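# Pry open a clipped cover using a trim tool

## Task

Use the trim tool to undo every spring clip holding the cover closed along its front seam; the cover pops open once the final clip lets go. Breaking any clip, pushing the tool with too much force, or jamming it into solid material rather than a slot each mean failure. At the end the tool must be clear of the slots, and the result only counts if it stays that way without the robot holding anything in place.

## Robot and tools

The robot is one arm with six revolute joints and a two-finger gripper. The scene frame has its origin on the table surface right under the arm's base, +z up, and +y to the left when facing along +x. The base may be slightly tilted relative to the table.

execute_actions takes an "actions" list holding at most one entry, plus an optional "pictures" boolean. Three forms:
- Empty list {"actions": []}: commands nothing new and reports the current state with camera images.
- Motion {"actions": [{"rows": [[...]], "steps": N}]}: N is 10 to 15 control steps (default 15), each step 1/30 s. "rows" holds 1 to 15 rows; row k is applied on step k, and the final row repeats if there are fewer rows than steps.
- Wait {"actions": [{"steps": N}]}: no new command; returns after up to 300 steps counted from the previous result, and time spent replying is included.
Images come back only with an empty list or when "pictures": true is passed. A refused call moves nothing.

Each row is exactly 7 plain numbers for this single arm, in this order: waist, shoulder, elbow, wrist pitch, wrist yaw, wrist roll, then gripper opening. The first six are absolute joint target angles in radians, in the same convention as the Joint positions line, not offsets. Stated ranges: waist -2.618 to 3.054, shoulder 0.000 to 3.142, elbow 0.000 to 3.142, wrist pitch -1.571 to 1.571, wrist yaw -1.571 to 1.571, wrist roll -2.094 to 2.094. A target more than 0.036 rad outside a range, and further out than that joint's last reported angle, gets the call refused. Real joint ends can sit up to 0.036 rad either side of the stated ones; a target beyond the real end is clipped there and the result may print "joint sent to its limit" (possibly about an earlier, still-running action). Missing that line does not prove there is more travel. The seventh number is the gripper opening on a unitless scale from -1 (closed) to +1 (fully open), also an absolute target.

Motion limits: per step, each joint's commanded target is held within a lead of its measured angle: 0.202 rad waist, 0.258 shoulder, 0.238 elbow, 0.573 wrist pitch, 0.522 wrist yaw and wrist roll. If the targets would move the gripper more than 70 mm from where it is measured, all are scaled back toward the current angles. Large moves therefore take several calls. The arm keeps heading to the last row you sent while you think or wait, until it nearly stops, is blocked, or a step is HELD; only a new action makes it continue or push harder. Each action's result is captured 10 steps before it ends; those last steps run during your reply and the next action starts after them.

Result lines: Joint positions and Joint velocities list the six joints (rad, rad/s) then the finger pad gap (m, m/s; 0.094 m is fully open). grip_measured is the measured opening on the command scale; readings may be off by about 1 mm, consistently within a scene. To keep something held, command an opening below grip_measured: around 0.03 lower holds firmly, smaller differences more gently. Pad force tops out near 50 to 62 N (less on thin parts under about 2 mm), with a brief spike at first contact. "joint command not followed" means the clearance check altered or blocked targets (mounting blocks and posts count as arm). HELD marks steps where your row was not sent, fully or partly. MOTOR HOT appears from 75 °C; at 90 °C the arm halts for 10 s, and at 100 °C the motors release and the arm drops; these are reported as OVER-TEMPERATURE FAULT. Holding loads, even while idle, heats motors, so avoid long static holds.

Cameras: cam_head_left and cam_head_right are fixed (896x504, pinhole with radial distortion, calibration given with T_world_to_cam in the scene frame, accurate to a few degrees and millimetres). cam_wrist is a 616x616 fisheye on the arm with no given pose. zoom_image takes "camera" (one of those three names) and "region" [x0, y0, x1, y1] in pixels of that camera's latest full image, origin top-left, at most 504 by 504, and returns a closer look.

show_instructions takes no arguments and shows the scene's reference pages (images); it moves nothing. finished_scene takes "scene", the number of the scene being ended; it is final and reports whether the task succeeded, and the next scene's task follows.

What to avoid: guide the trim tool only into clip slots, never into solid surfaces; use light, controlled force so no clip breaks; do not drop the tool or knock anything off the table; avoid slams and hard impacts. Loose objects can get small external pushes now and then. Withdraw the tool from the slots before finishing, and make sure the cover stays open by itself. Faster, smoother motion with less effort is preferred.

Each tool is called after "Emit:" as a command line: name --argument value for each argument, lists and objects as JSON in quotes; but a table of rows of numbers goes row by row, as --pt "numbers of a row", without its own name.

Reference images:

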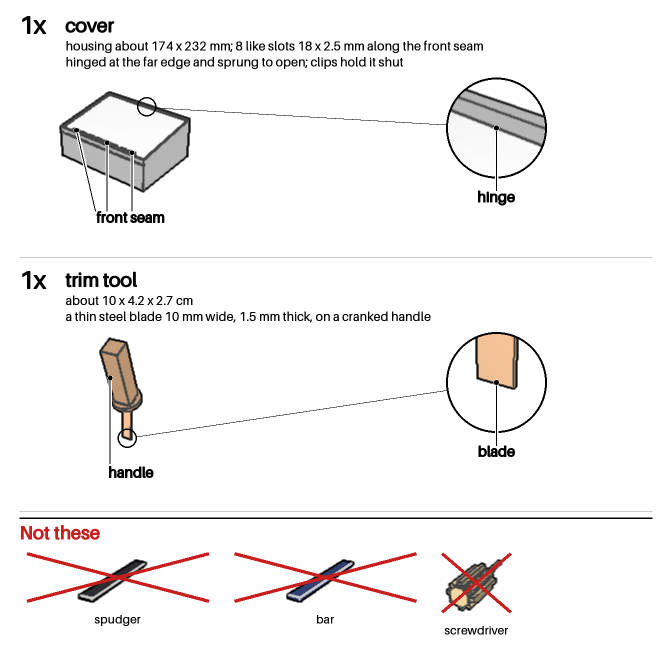

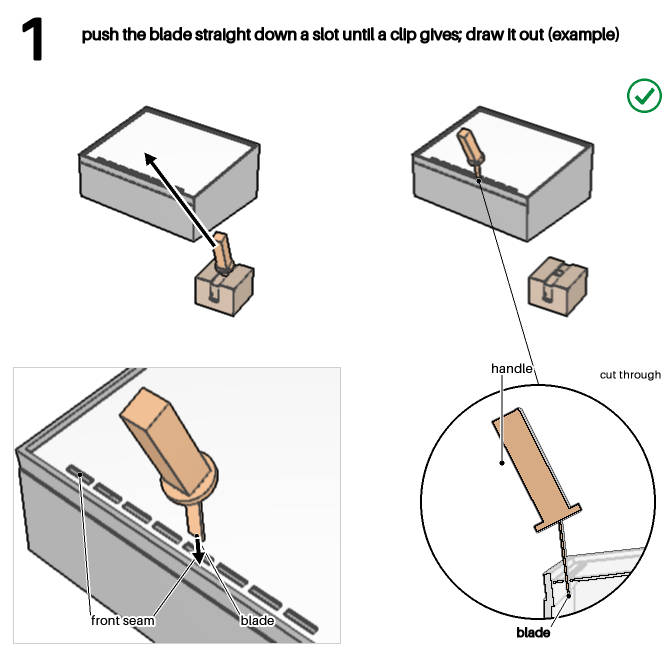

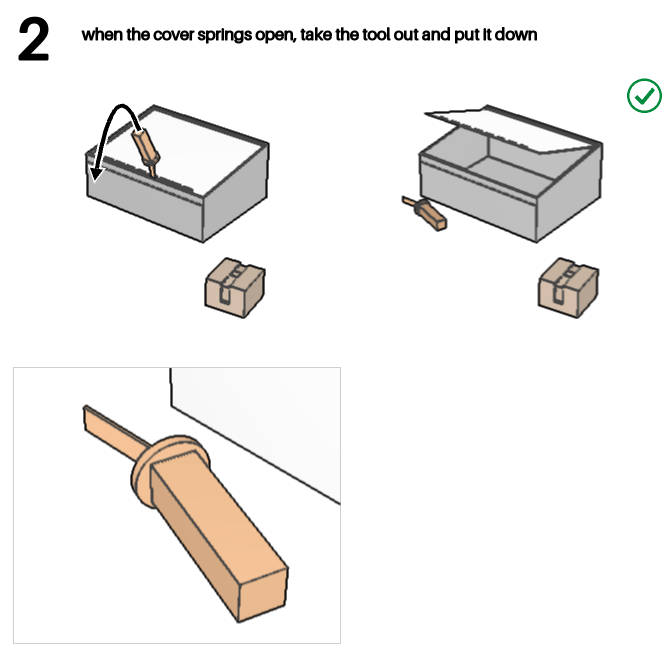

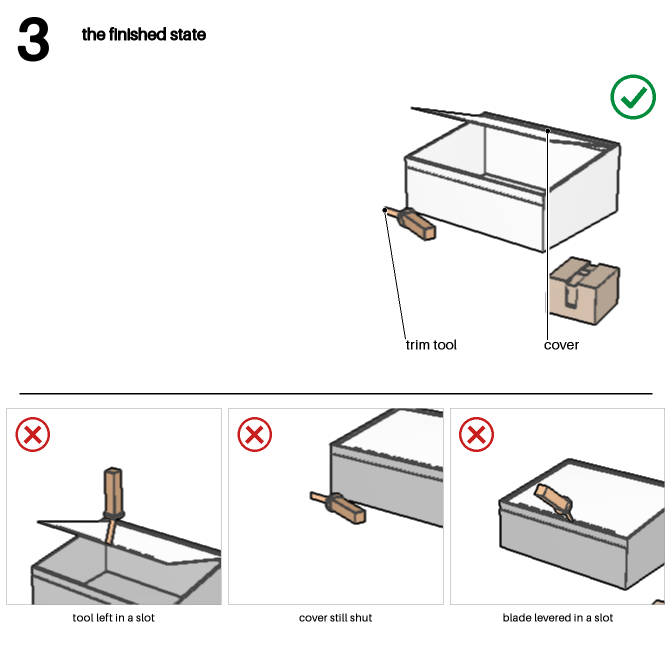

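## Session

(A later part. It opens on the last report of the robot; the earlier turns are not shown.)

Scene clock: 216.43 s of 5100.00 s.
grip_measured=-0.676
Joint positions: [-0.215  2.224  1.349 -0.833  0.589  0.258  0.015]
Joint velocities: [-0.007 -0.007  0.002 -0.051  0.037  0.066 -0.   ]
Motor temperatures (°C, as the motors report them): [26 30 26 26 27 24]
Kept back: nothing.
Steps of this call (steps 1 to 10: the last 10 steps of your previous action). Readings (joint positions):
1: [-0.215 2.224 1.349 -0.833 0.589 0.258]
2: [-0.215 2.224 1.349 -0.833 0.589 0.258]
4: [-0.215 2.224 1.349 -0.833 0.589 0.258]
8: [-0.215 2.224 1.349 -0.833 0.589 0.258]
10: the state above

Emit:
execute_actions --actions '[{"rows": [[-0.207,2.222,1.370,-0.846,0.585,0.262,-0.715],[-0.204,2.215,1.370,-0.852,0.585,0.264,-0.715],[-0.201,2.210,1.370,-0.857,0.585,0.267,-0.715],[-0.198,2.205,1.370,-0.862,0.585,0.270,-0.715],[-0.195,2.200,1.370,-0.867,0.585,0.273,-0.715],[-0.192,2.195,1.370,-0.872,0.585,0.276,-0.715],[-0.188,2.190,1.370,-0.878,0.585,0.280,-0.715],[-0.184,2.185,1.370,-0.884,0.585,0.284,-0.715],[-0.181,2.180,1.370,-0.889,0.585,0.288,-0.715],[-0.178,2.176,1.370,-0.892,0.585,0.292,-0.715]], "steps": 15}]'

Emit:
execute_actions --actions '[{"steps": 20}]' --pictures true

Emit:
zoom_image --camera "cam_wrist" --region '[240,185,345,245]'

Scene clock: 217.93 s of 5100.00 s.
grip_measured=-0.676
Joint positions: [-0.215  2.22   1.349 -0.835  0.589  0.259  0.015]
Joint velocities: [-0.027 -0.027 -0.017 -0.066  0.022 -0.037  0.001]
Motor temperatures (°C, as the motors report them): [26 30 26 26 27 24]
Steps of this call (steps 1 to 15: the robot went on to your last target; steps 16 to 40: nothing new was sent; steps 41 to 45: the first 5 steps of this action). Readings (joint positions):
41: [-0.215 2.223 1.349 -0.835 0.589 0.258]
42: [-0.215 2.222 1.349 -0.835 0.589 0.258]
44: [-0.215 2.221 1.349 -0.835 0.589 0.258]
45: the state above

Scene clock: 218.60 s of 5100.00 s.
grip_measured=-0.676
Joint positions: [-0.197  2.19   1.349 -0.879  0.589  0.282  0.015]
Joint velocities: [-0.007 -0.007 -0.007  0.007 -0.051 -0.007 -0.   ]
Motor temperatures (°C, as the motors report them): [26 30 26 26 27 24]
Kept back: nothing.
Steps of this call (steps 1 to 10: the last 10 steps of your previous action; steps 11 to 20: the robot went on to your last target). Readings (joint positions):
1: [-0.215 2.218 1.349 -0.836 0.589 0.260]
2: [-0.214 2.216 1.349 -0.840 0.589 0.262]
4: [-0.211 2.208 1.349 -0.850 0.589 0.267]
8: [-0.200 2.192 1.349 -0.872 0.589 0.276]
20: the state above

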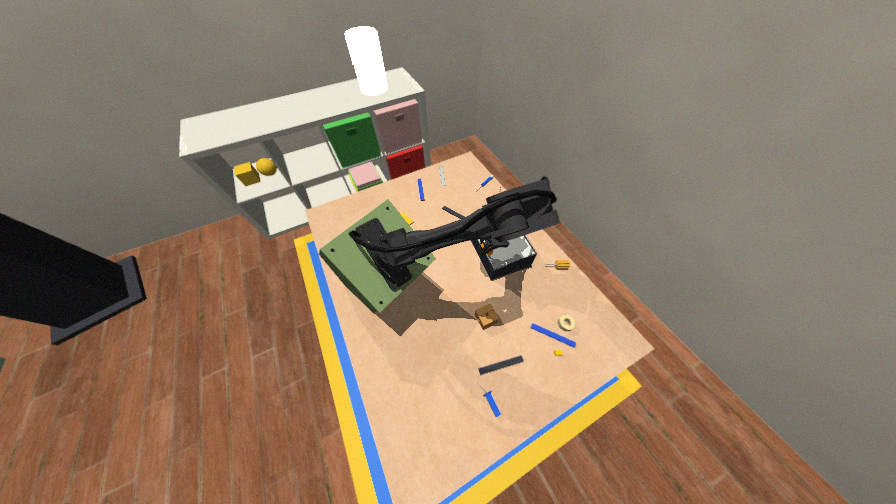

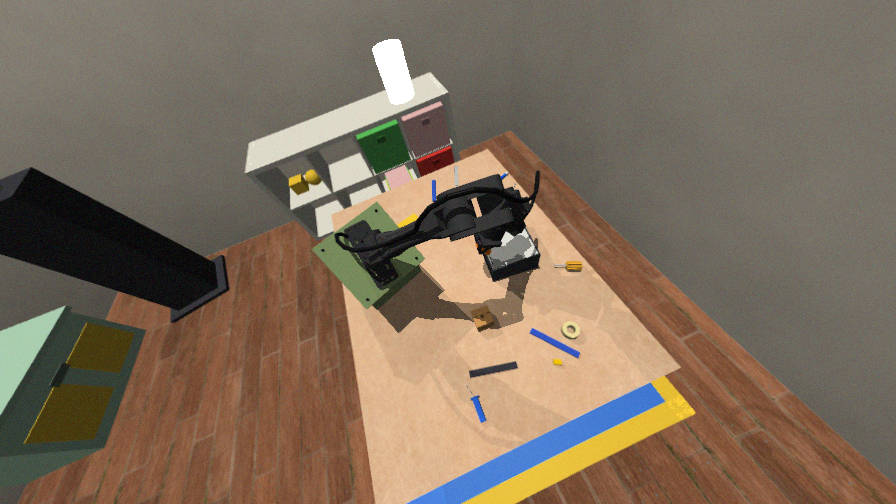

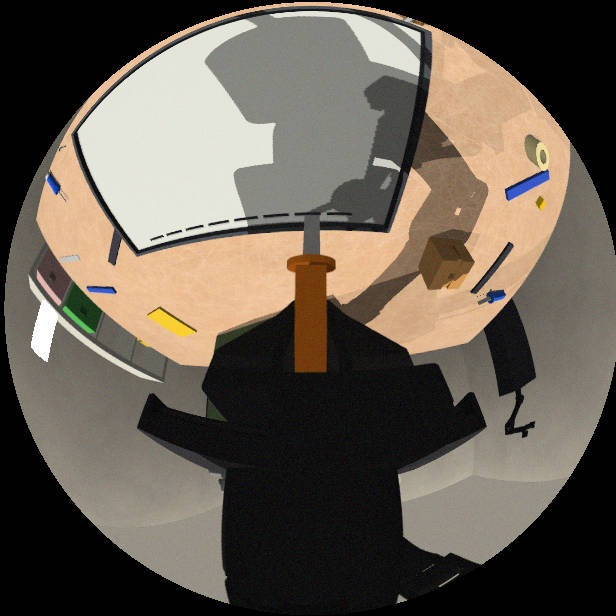

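Region (240, 185, 345, 245) of cam_wrist's 616x616 image, scaled by 4.800, with more detail than that image has; it fills the top 288 rows of this view, and the rest is white.

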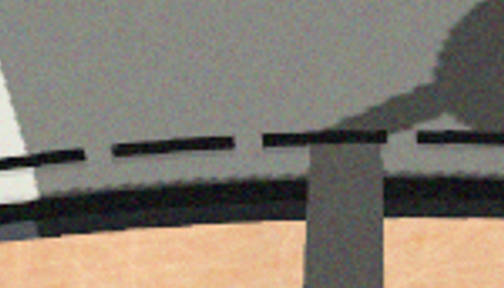

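Emit:
execute_actions --actions '[{"rows": [[-0.180,2.185,1.372,-0.892,0.583,0.295,-0.715],[-0.172,2.192,1.375,-0.892,0.581,0.303,-0.715],[-0.164,2.202,1.378,-0.892,0.579,0.311,-0.715],[-0.157,2.212,1.381,-0.893,0.577,0.319,-0.715],[-0.150,2.220,1.384,-0.893,0.575,0.327,-0.715],[-0.144,2.228,1.386,-0.893,0.574,0.335,-0.715],[-0.139,2.235,1.388,-0.893,0.573,0.342,-0.715],[-0.135,2.241,1.389,-0.893,0.572,0.348,-0.715],[-0.133,2.246,1.389,-0.893,0.572,0.352,-0.715]], "steps": 15}]'

Emit:
execute_actions --actions '[{"steps": 22}]' --pictures true

Emit:
zoom_image --camera "cam_wrist" --region '[275,195,345,235]'

Scene clock: 219.50 s of 5100.00 s.
grip_measured=-0.676
Joint positions: [-0.189  2.192  1.349 -0.88   0.589  0.297  0.015]
Joint velocities: [ 0.134  0.032  0.002 -0.022  0.022  0.183 -0.   ]
Motor temperatures (°C, as the motors report them): [26 30 26 26 27 24]
Steps of this call (steps 1 to 15: the robot went on to your last target; steps 16 to 22: nothing new was sent; steps 23 to 27: the first 5 steps of this action). Readings (joint positions):
23: [-0.197 2.190 1.349 -0.879 0.589 0.283]
24: [-0.197 2.190 1.349 -0.879 0.589 0.285]
26: [-0.193 2.190 1.349 -0.879 0.589 0.292]
27: the state above

Scene clock: 220.23 s of 5100.00 s.
grip_measured=-0.676
Joint positions: [-0.147  2.235  1.362 -0.883  0.58   0.342  0.015]
Joint velocities: [-0.002 -0.007  0.007  0.022 -0.022 -0.066 -0.   ]
Motor temperatures (°C, as the motors report them): [26 30 27 26 27 24]
Kept back: nothing.
Steps of this call (steps 1 to 10: the last 10 steps of your previous action; steps 11 to 22: the robot went on to your last target). Readings (joint positions):
1: [-0.183 2.195 1.351 -0.881 0.589 0.303]
2: [-0.176 2.201 1.354 -0.883 0.588 0.309]
4: [-0.161 2.216 1.360 -0.883 0.586 0.320]
8: [-0.147 2.234 1.362 -0.883 0.580 0.333]
22: the state above

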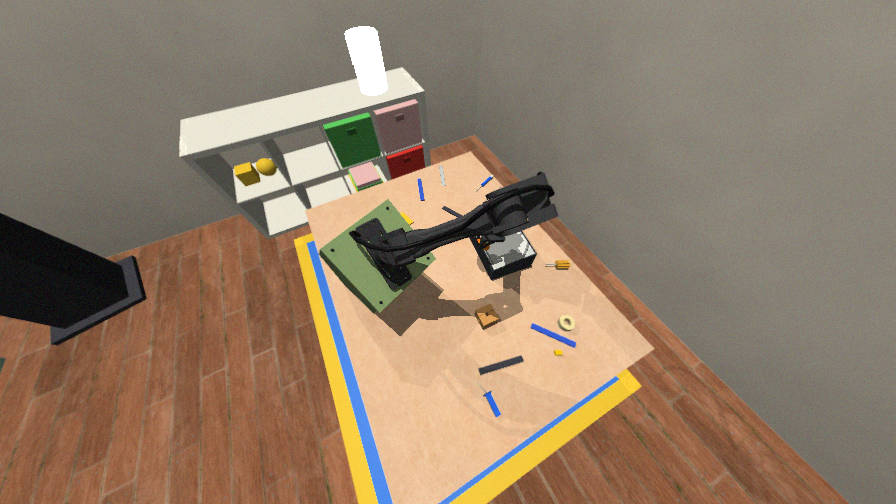

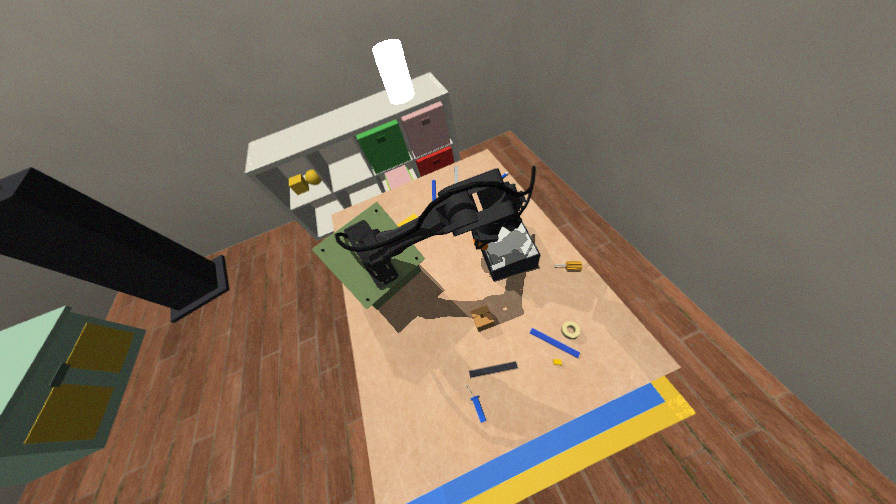

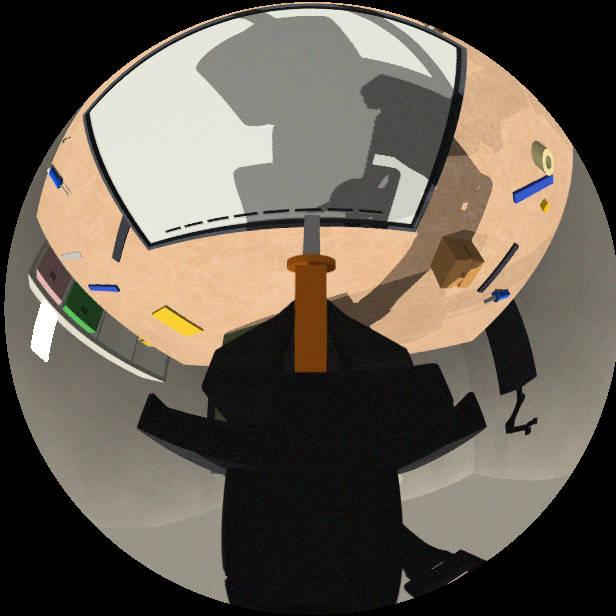

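Region (275, 195, 345, 235) of cam_wrist's 616x616 image, scaled by 7.200, with more detail than that image has; it fills the top 288 rows of this view, and the rest is white.

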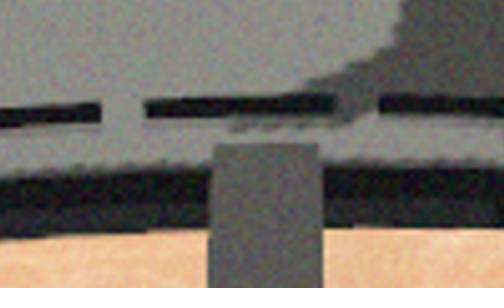

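Emit:
execute_actions --actions '[{"rows": [[-0.125,2.266,1.407,-0.912,0.570,0.355,-0.715],[-0.125,2.266,1.407,-0.912,0.570,0.355,-0.715],[-0.127,2.266,1.407,-0.906,0.570,0.355,-0.715],[-0.127,2.261,1.407,-0.902,0.570,0.355,-0.715]], "steps": 14}]'

Emit:
execute_actions --actions '[{"steps": 16}]' --pictures true

Emit:
zoom_image --camera "cam_wrist" --region '[275,195,345,235]'

Scene clock: 221.83 s of 5100.00 s.
grip_measured=-0.676
Joint positions: [-0.147  2.247  1.376 -0.891  0.58   0.344  0.015]
Joint velocities: [-0.007  0.051  0.056 -0.051 -0.022 -0.007 -0.001]
Motor temperatures (°C, as the motors report them): [26 30 27 26 27 24]
Steps of this call (steps 1 to 15: the robot went on to your last target; steps 16 to 44: nothing new was sent; steps 45 to 48: the first 4 steps of this action). Readings (joint positions):
45: [-0.147 2.237 1.365 -0.887 0.580 0.343]
46: [-0.147 2.241 1.370 -0.891 0.580 0.344]
48: the state above

Scene clock: 222.37 s of 5100.00 s.
grip_measured=-0.676
Joint positions: [-0.147  2.247  1.377 -0.891  0.58   0.346  0.015]
Joint velocities: [-0.017  0.002 -0.002  0.022 -0.007  0.037 -0.001]
Motor temperatures (°C, as the motors report them): [26 30 27 26 27 24]
Kept back: nothing.
Steps of this call (steps 1 to 10: the last 10 steps of your previous action; steps 11 to 15: the robot went on to your last target; step 16: nothing new was sent). Readings (joint positions):
1: [-0.147 2.247 1.377 -0.891 0.580 0.344]
2: [-0.147 2.247 1.377 -0.891 0.580 0.345]
4: [-0.147 2.247 1.377 -0.891 0.580 0.345]
8: [-0.147 2.247 1.377 -0.891 0.580 0.346]
16: the state above
The arm was judged still, so your last target was given up. Only a new action makes it travel on or press farther. Fingers that are still opening or closing keep moving.

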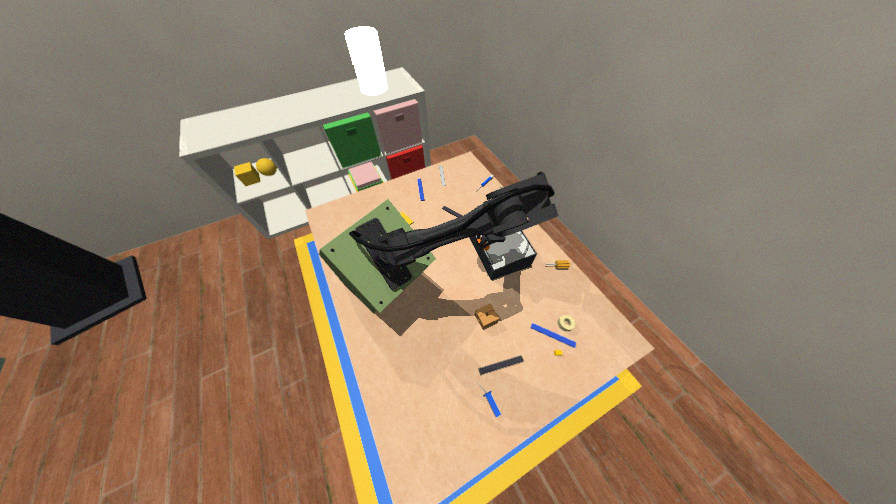

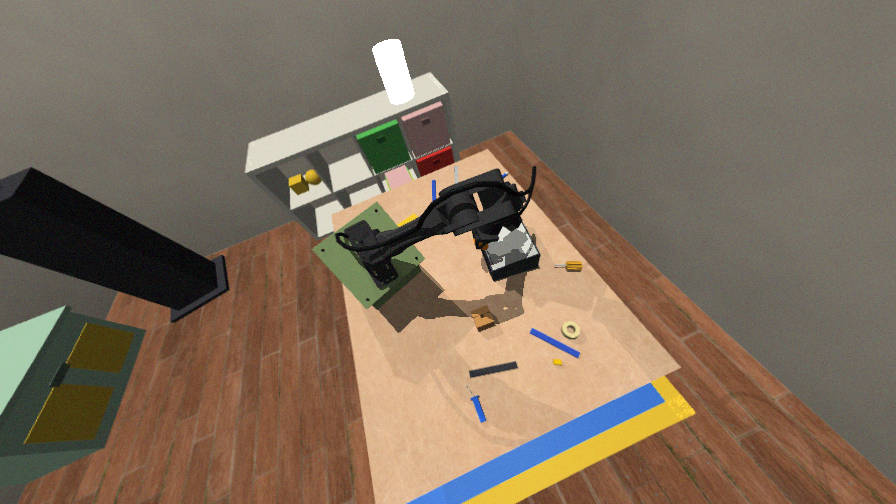

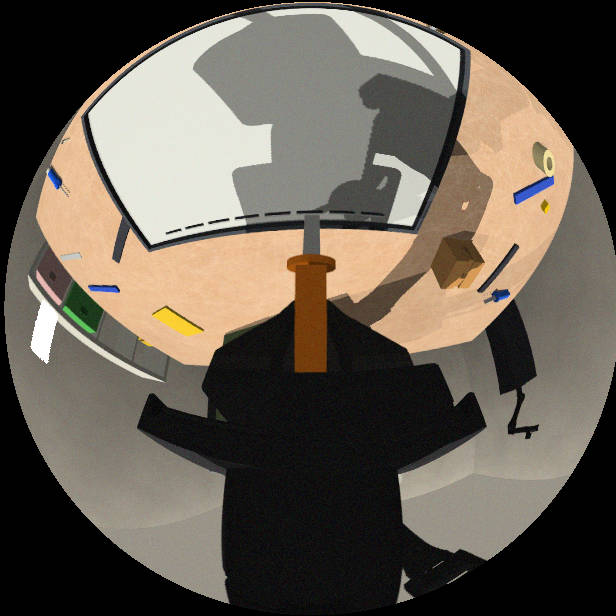

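Region (275, 195, 345, 235) of cam_wrist's 616x616 image, scaled by 7.200, with more detail than that image has; it fills the top 288 rows of this view, and the rest is white.

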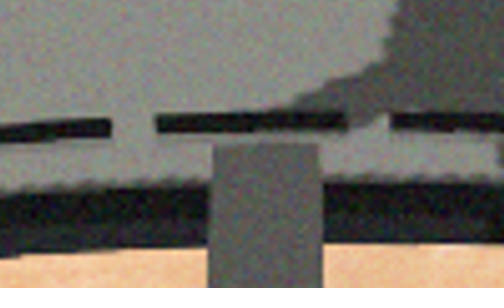

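Emit:
execute_actions --actions '[{"rows": [[-0.115,2.261,1.407,-0.861,0.570,0.355,-0.715],[-0.115,2.261,1.407,-0.861,0.570,0.355,-0.715],[-0.118,2.261,1.407,-0.868,0.570,0.355,-0.715],[-0.128,2.261,1.407,-0.869,0.570,0.355,-0.715]], "steps": 12}]'

Emit:
execute_actions --actions '[{"steps": 14}]' --pictures true

Emit:
zoom_image --camera "cam_wrist" --region '[275,195,345,235]'

Scene clock: 223.17 s of 5100.00 s.
grip_measured=-0.676
Joint positions: [-0.144  2.247  1.377 -0.888  0.58   0.346  0.015]
Joint velocities: [ 0.061 -0.012  0.007  0.037  0.007 -0.051  0.   ]
Motor temperatures (°C, as the motors report them): [26 30 27 26 27 24]
Steps of this call (steps 1 to 22: nothing new was sent; steps 23 to 24: the first 2 steps of this action). Readings (joint positions):
23: [-0.146 2.247 1.377 -0.890 0.580 0.346]
24: the state above

Scene clock: 223.63 s of 5100.00 s.
grip_measured=-0.676
Joint positions: [-0.141  2.247  1.377 -0.886  0.579  0.346  0.015]
Joint velocities: [ 0.002  0.007  0.002  0.066  0.022  0.022 -0.   ]
Motor temperatures (°C, as the motors report them): [26 30 27 26 27 24]
Kept back: nothing.
Steps of this call (steps 1 to 10: the last 10 steps of your previous action; steps 11 to 14: the robot went on to your last target). Readings (joint positions):
1: [-0.142 2.247 1.377 -0.887 0.580 0.346]
2: [-0.141 2.247 1.377 -0.886 0.579 0.346]
4: [-0.141 2.247 1.377 -0.886 0.579 0.346]
8: [-0.141 2.247 1.377 -0.886 0.579 0.346]
14: the state above

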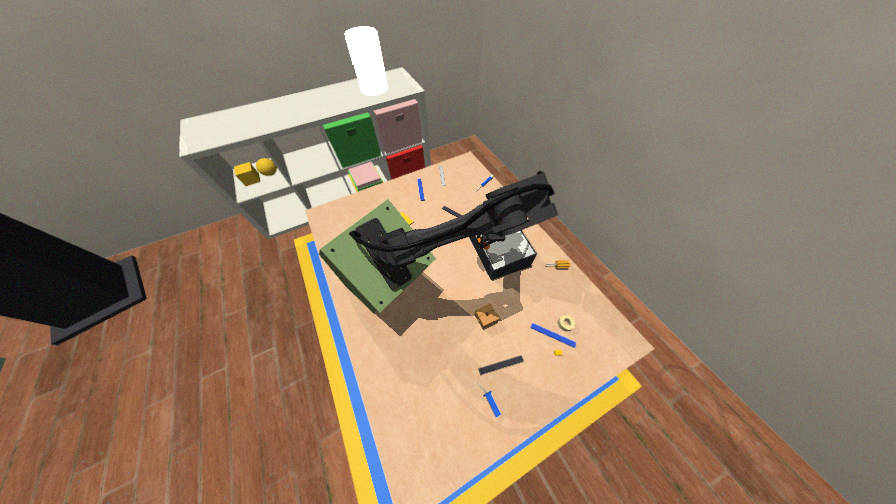

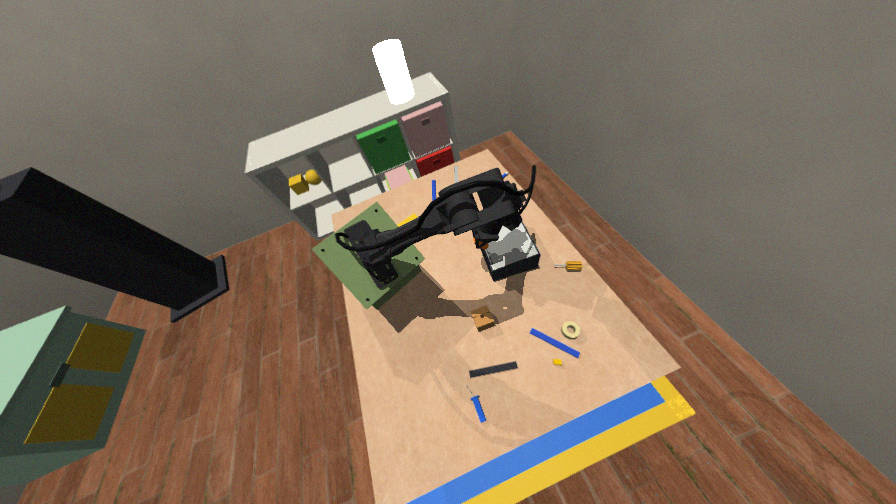

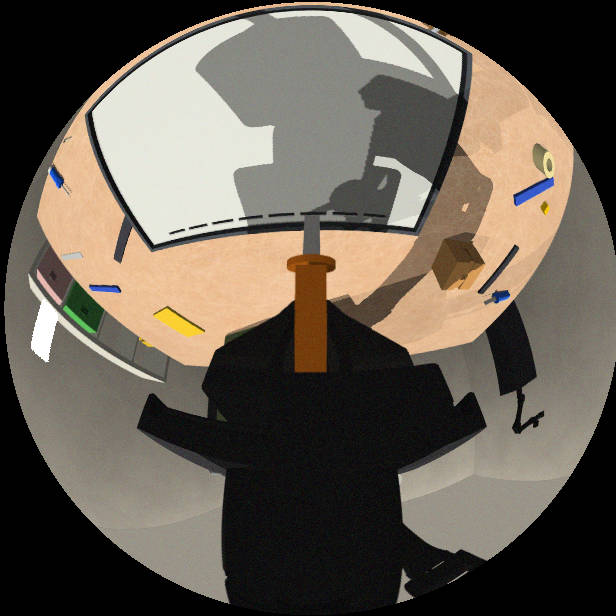

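Region (275, 195, 345, 235) of cam_wrist's 616x616 image, scaled by 7.200, with more detail than that image has; it fills the top 288 rows of this view, and the rest is white.

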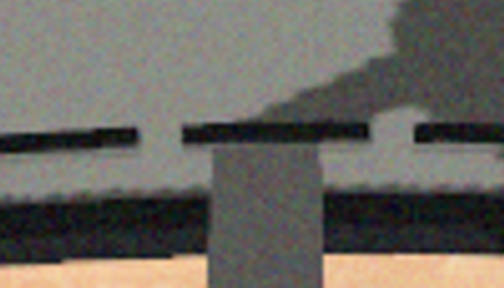

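Emit:
execute_actions --actions '[{"rows": [[-0.153,2.275,1.407,-0.856,0.570,0.352,-0.715],[-0.153,2.275,1.407,-0.856,0.570,0.352,-0.715],[-0.146,2.263,1.407,-0.863,0.570,0.352,-0.715]], "steps": 12}]'

Emit:
execute_actions --actions '[]'

Emit:
zoom_image --camera "cam_wrist" --region '[275,195,345,235]'

Scene clock: 224.33 s of 5100.00 s.
grip_measured=-0.676
Joint positions: [-0.143  2.25   1.377 -0.882  0.579  0.346  0.015]
Joint velocities: [-0.046  0.042 -0.002  0.11   0.007  0.037 -0.001]
Motor temperatures (°C, as the motors report them): [26 30 27 26 27 24]
Steps of this call (steps 1 to 15: the robot went on to your last target; steps 16 to 19: nothing new was sent; steps 20 to 21: the first 2 steps of this action). Readings (joint positions):
20: [-0.142 2.248 1.377 -0.885 0.579 0.346]
21: the state above

Scene clock: 224.67 s of 5100.00 s.
grip_measured=-0.676
Joint positions: [-0.145  2.252  1.377 -0.879  0.579  0.346  0.015]
Joint velocities: [-0.007 -0.012  0.012  0.051 -0.022  0.007 -0.001]
Motor temperatures (°C, as the motors report them): [26 30 27 26 27 24]
Kept back: nothing.
Steps of this call (steps 1 to 10: the last 10 steps of your previous action). Readings (joint positions):
1: [-0.144 2.251 1.377 -0.880 0.579 0.346]
2: [-0.145 2.252 1.377 -0.880 0.579 0.346]
4: [-0.145 2.252 1.377 -0.880 0.579 0.346]
8: [-0.145 2.252 1.377 -0.879 0.579 0.346]
10: the state above

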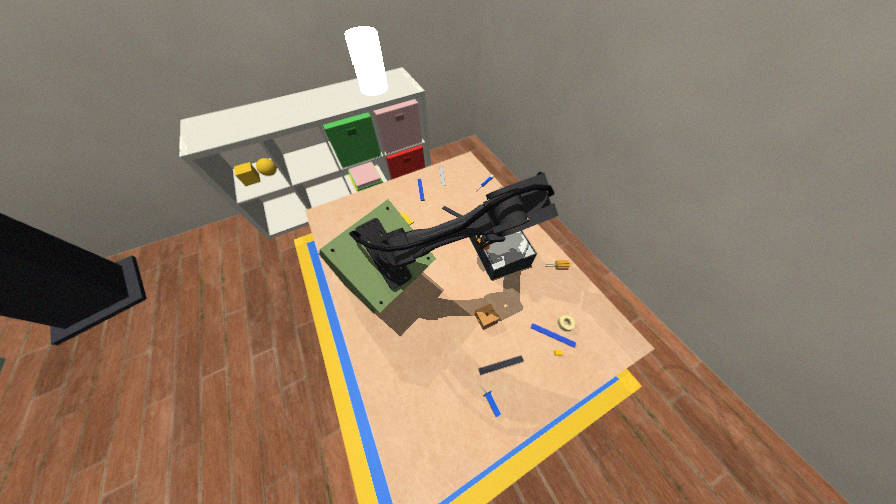

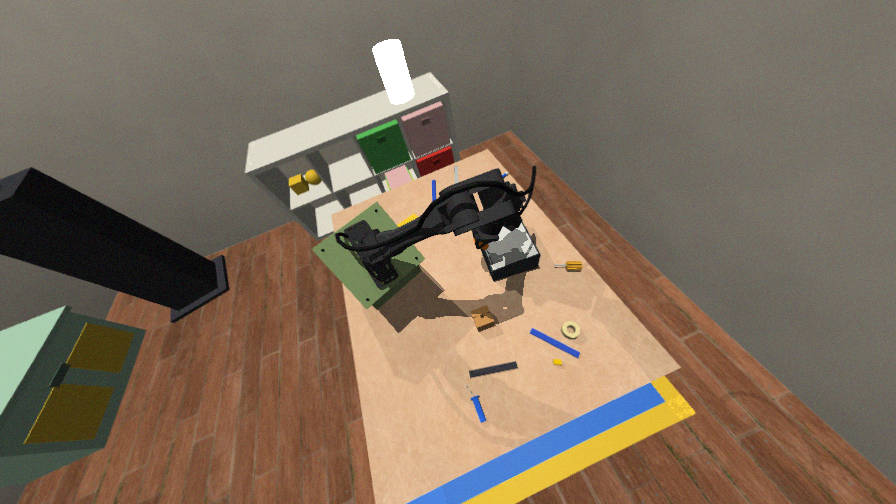

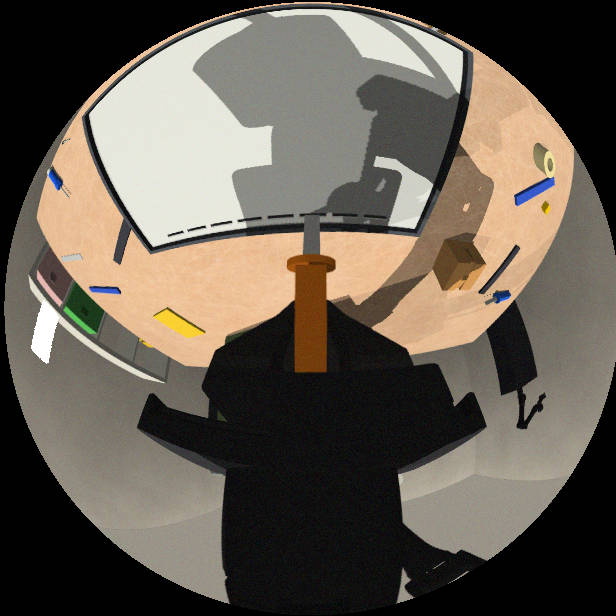

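Region (275, 195, 345, 235) of cam_wrist's 616x616 image, scaled by 7.200, with more detail than that image has; it fills the top 288 rows of this view, and the rest is white.

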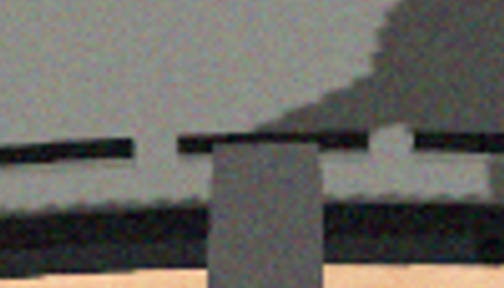

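Emit:
execute_actions --actions '[{"rows": [[-0.157,2.280,1.407,-0.850,0.570,0.349,-0.715],[-0.157,2.280,1.407,-0.850,0.570,0.349,-0.715],[-0.150,2.269,1.407,-0.859,0.570,0.349,-0.715]], "steps": 12}]'

Emit:
execute_actions --actions '[]'

Emit:
zoom_image --camera "cam_wrist" --region '[275,195,345,235]'

Scene clock: 225.17 s of 5100.00 s.
grip_measured=-0.676
Joint positions: [-0.147  2.254  1.377 -0.876  0.579  0.346  0.015]
Joint velocities: [-0.042  0.066 -0.002 -0.037  0.037 -0.051 -0.001]
Motor temperatures (°C, as the motors report them): [26 30 27 26 27 24]
Steps of this call (steps 1 to 13: the robot went on to your last target; steps 14 to 15: the first 2 steps of this action). Readings (joint positions):
14: [-0.146 2.253 1.377 -0.878 0.579 0.346]
15: the state above

Scene clock: 225.50 s of 5100.00 s.
grip_measured=-0.676
Joint positions: [-0.149  2.256  1.377 -0.871  0.579  0.346  0.015]
Joint velocities: [ 0.002 -0.017 -0.002  0.066  0.081  0.066  0.001]
Motor temperatures (°C, as the motors report them): [26 30 27 26 27 24]
Kept back: nothing.
Steps of this call (steps 1 to 10: the last 10 steps of your previous action). Readings (joint positions):
1: [-0.148 2.256 1.377 -0.873 0.579 0.346]
2: [-0.149 2.256 1.377 -0.871 0.579 0.346]
4: [-0.149 2.256 1.377 -0.871 0.579 0.346]
8: [-0.149 2.256 1.377 -0.871 0.579 0.346]
10: the state above

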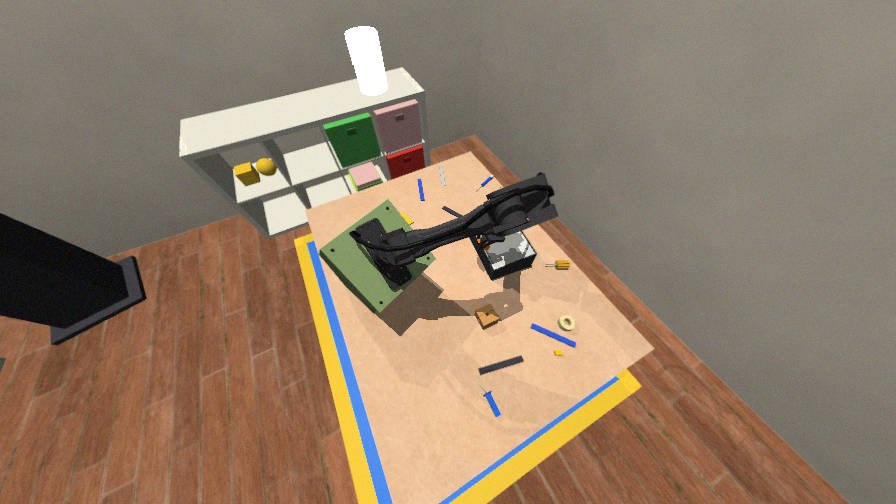

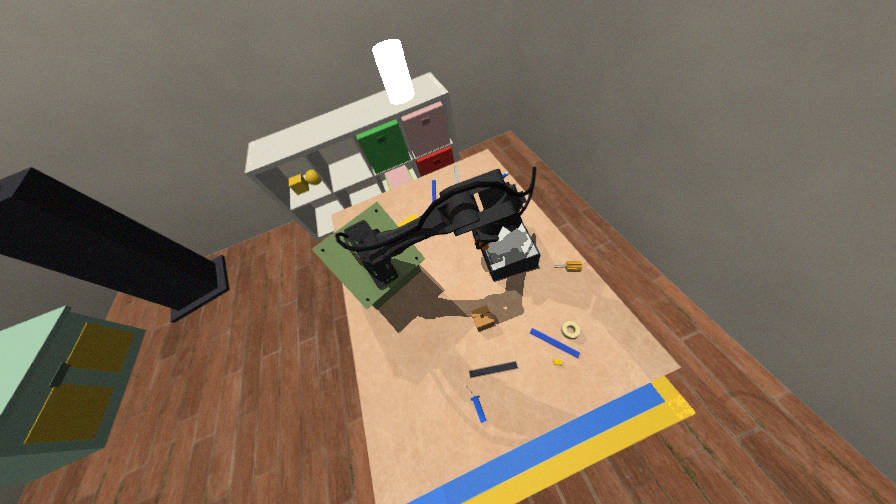

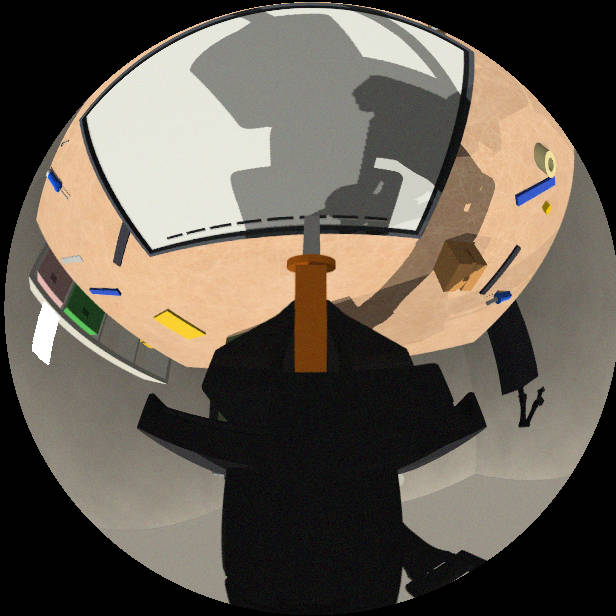

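Region (275, 195, 345, 235) of cam_wrist's 616x616 image, scaled by 7.200, with more detail than that image has; it fills the top 288 rows of this view, and the rest is white.

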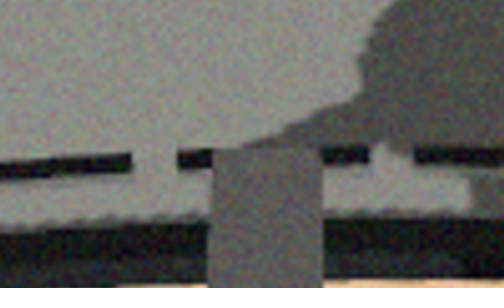

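Emit:
execute_actions --actions '[{"rows": [[-0.161,2.285,1.407,-0.842,0.570,0.346,-0.715],[-0.161,2.285,1.407,-0.842,0.570,0.346,-0.715],[-0.155,2.275,1.407,-0.850,0.570,0.345,-0.715],[-0.156,2.276,1.407,-0.848,0.570,0.344,-0.715],[-0.157,2.277,1.407,-0.846,0.570,0.343,-0.715],[-0.158,2.278,1.407,-0.844,0.570,0.342,-0.715],[-0.159,2.279,1.407,-0.842,0.570,0.341,-0.715],[-0.160,2.280,1.407,-0.840,0.570,0.340,-0.715],[-0.161,2.281,1.407,-0.838,0.570,0.339,-0.715],[-0.162,2.282,1.407,-0.836,0.570,0.338,-0.715],[-0.162,2.283,1.407,-0.836,0.570,0.338,-0.715]], "steps": 15}]'

Emit:
execute_actions --actions '[{"steps": 14}]' --pictures true

Emit:
zoom_image --camera "cam_wrist" --region '[275,205,345,245]'

Scene clock: 226.80 s of 5100.00 s.
grip_measured=-0.676
Joint positions: [-0.153  2.261  1.377 -0.863  0.579  0.346  0.015]
Joint velocities: [ 0.007  0.002 -0.012  0.022 -0.007  0.007 -0.   ]
Motor temperatures (°C, as the motors report them): [26 30 27 26 27 24]
Steps of this call (steps 1 to 15: the robot went on to your last target; steps 16 to 34: nothing new was sent; steps 35 to 39: the first 5 steps of this action). Readings (joint positions):
35: [-0.150 2.257 1.377 -0.870 0.579 0.346]
36: [-0.151 2.259 1.377 -0.867 0.579 0.346]
38: [-0.153 2.261 1.377 -0.863 0.579 0.346]
39: the state above

Scene clock: 227.27 s of 5100.00 s.
grip_measured=-0.676
Joint positions: [-0.153  2.261  1.377 -0.862  0.579  0.346  0.015]
Joint velocities: [-0.007  0.007 -0.007 -0.081  0.007 -0.051  0.001]
Motor temperatures (°C, as the motors report them): [26 30 27 26 27 24]
Kept back: nothing.
Steps of this call (steps 1 to 10: the last 10 steps of your previous action; steps 11 to 14: the robot went on to your last target). Readings (joint positions):
1: [-0.153 2.261 1.377 -0.863 0.579 0.346]
2: [-0.153 2.261 1.377 -0.863 0.579 0.346]
4: [-0.153 2.261 1.377 -0.862 0.579 0.346]
8: [-0.153 2.261 1.377 -0.862 0.579 0.346]
14: the state above

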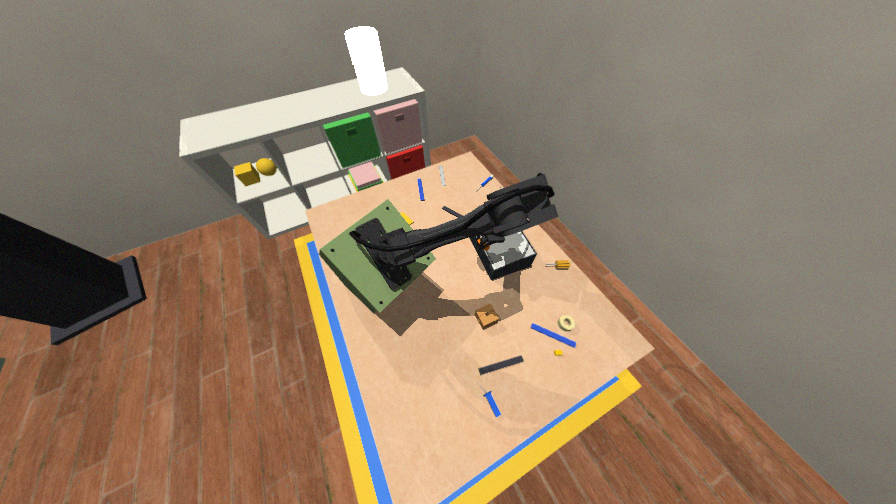

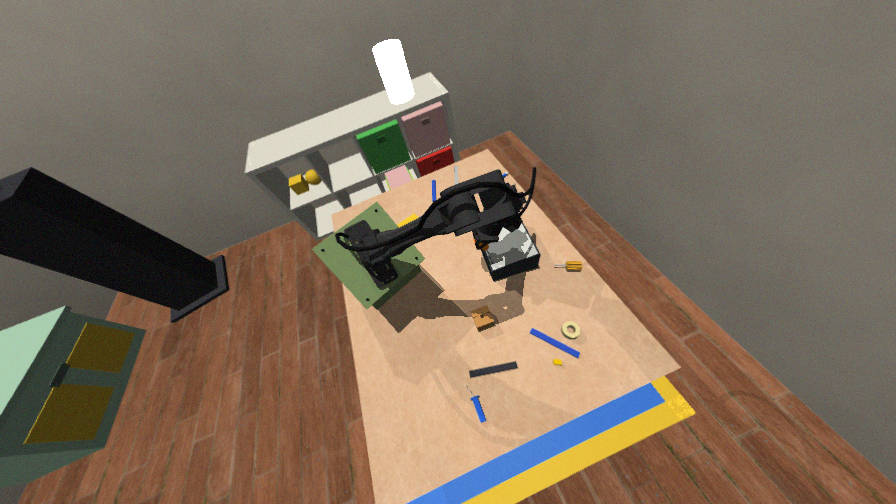

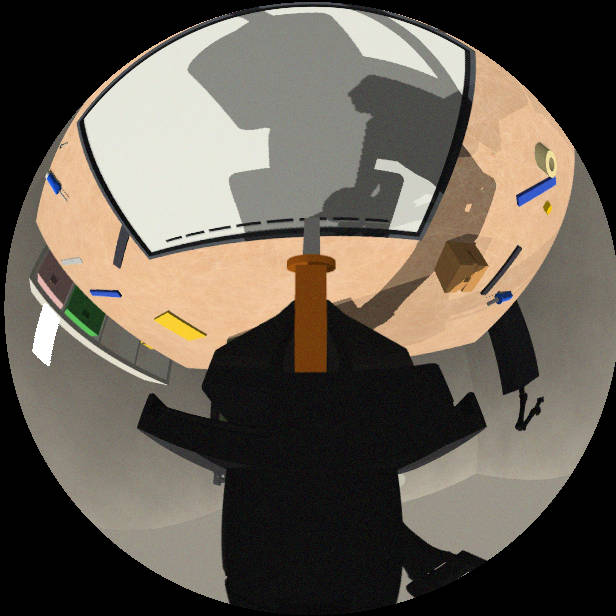

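Region (275, 205, 345, 245) of cam_wrist's 616x616 image, scaled by 7.200, with more detail than that image has; it fills the top 288 rows of this view, and the rest is white.

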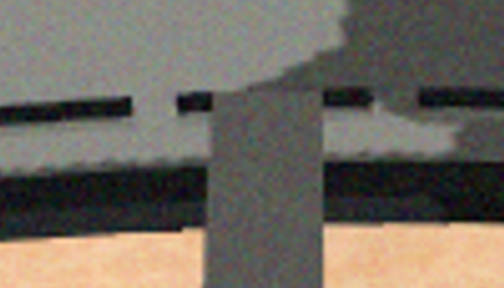

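Emit:
execute_actions --actions '[{"rows": [[-0.165,2.290,1.407,-0.833,0.570,0.340,-0.715],[-0.165,2.290,1.407,-0.833,0.570,0.339,-0.715],[-0.165,2.289,1.407,-0.832,0.570,0.338,-0.715],[-0.166,2.289,1.407,-0.830,0.570,0.337,-0.715],[-0.166,2.289,1.407,-0.828,0.570,0.336,-0.715],[-0.167,2.289,1.407,-0.826,0.570,0.335,-0.715],[-0.167,2.289,1.407,-0.824,0.570,0.334,-0.715],[-0.168,2.289,1.407,-0.823,0.570,0.333,-0.715]], "steps": 15}]'

Emit:
execute_actions --actions '[{"steps": 12}]' --pictures false

Scene clock: 228.23 s of 5100.00 s.
grip_measured=-0.676
Joint positions: [-0.154  2.264  1.377 -0.86   0.579  0.346  0.015]
Joint velocities: [-0.002  0.007 -0.012 -0.051 -0.007 -0.066  0.   ]
Motor temperatures (°C, as the motors report them): [26 30 27 26 27 24]
Steps of this call (steps 1 to 15: the robot went on to your last target; steps 16 to 24: nothing new was sent; steps 25 to 29: the first 5 steps of this action). Readings (joint positions):
25: [-0.153 2.262 1.377 -0.862 0.579 0.346]
26: [-0.154 2.263 1.377 -0.861 0.579 0.346]
28: [-0.154 2.264 1.377 -0.860 0.579 0.346]
29: the state above

Scene clock: 228.63 s of 5100.00 s.
grip_measured=-0.676
Joint positions: [-0.154  2.264  1.377 -0.86   0.579  0.344  0.015]
Joint velocities: [ 0.002 -0.002 -0.002 -0.051  0.051 -0.007  0.   ]
Motor temperatures (°C, as the motors report them): [26 30 27 26 27 24]
Kept back: nothing.
Steps of this call (steps 1 to 10: the last 10 steps of your previous action; steps 11 to 12: the robot went on to your last target). Readings (joint positions):
1: [-0.154 2.264 1.377 -0.860 0.579 0.346]
2: [-0.154 2.264 1.377 -0.860 0.579 0.346]
4: [-0.154 2.264 1.377 -0.860 0.579 0.345]
8: [-0.154 2.264 1.377 -0.860 0.579 0.344]
12: the state above

Emit:
execute_actions --actions '[{"rows": [[-0.172,2.296,1.385,-0.830,0.570,0.340,-0.715],[-0.176,2.300,1.380,-0.828,0.570,0.340,-0.715],[-0.180,2.304,1.375,-0.826,0.570,0.340,-0.715]], "steps": 12}]'

Emit:
execute_actions --actions '[]' --pictures false

Scene clock: 230.33 s of 5100.00 s.
grip_measured=-0.676
Joint positions: [-0.155  2.264  1.377 -0.86   0.577  0.344  0.015]
Joint velocities: [-0.027  0.007 -0.027  0.007 -0.066  0.007 -0.001]
Motor temperatures (°C, as the motors report them): [26 30 27 26 27 24]
Steps of this call (steps 1 to 15: the robot went on to your last target; steps 16 to 49: nothing new was sent; steps 50 to 51: the first 2 steps of this action). Readings (joint positions):
50: [-0.155 2.264 1.377 -0.860 0.578 0.344]
51: the state above

Scene clock: 230.67 s of 5100.00 s.
grip_measured=-0.676
Joint positions: [-0.165  2.274  1.377 -0.844  0.575  0.344  0.015]
Joint velocities: [-0.012 -0.002  0.002 -0.007 -0.037 -0.007 -0.002]
Motor temperatures (°C, as the motors report them): [26 30 27 26 27 24]
Kept back: nothing.
Steps of this call (steps 1 to 10: the last 10 steps of your previous action). Readings (joint positions):
1: [-0.157 2.265 1.377 -0.860 0.576 0.344]
2: [-0.158 2.266 1.377 -0.860 0.575 0.344]
4: [-0.159 2.268 1.377 -0.855 0.575 0.344]
8: [-0.165 2.274 1.377 -0.844 0.575 0.344]
10: the state above


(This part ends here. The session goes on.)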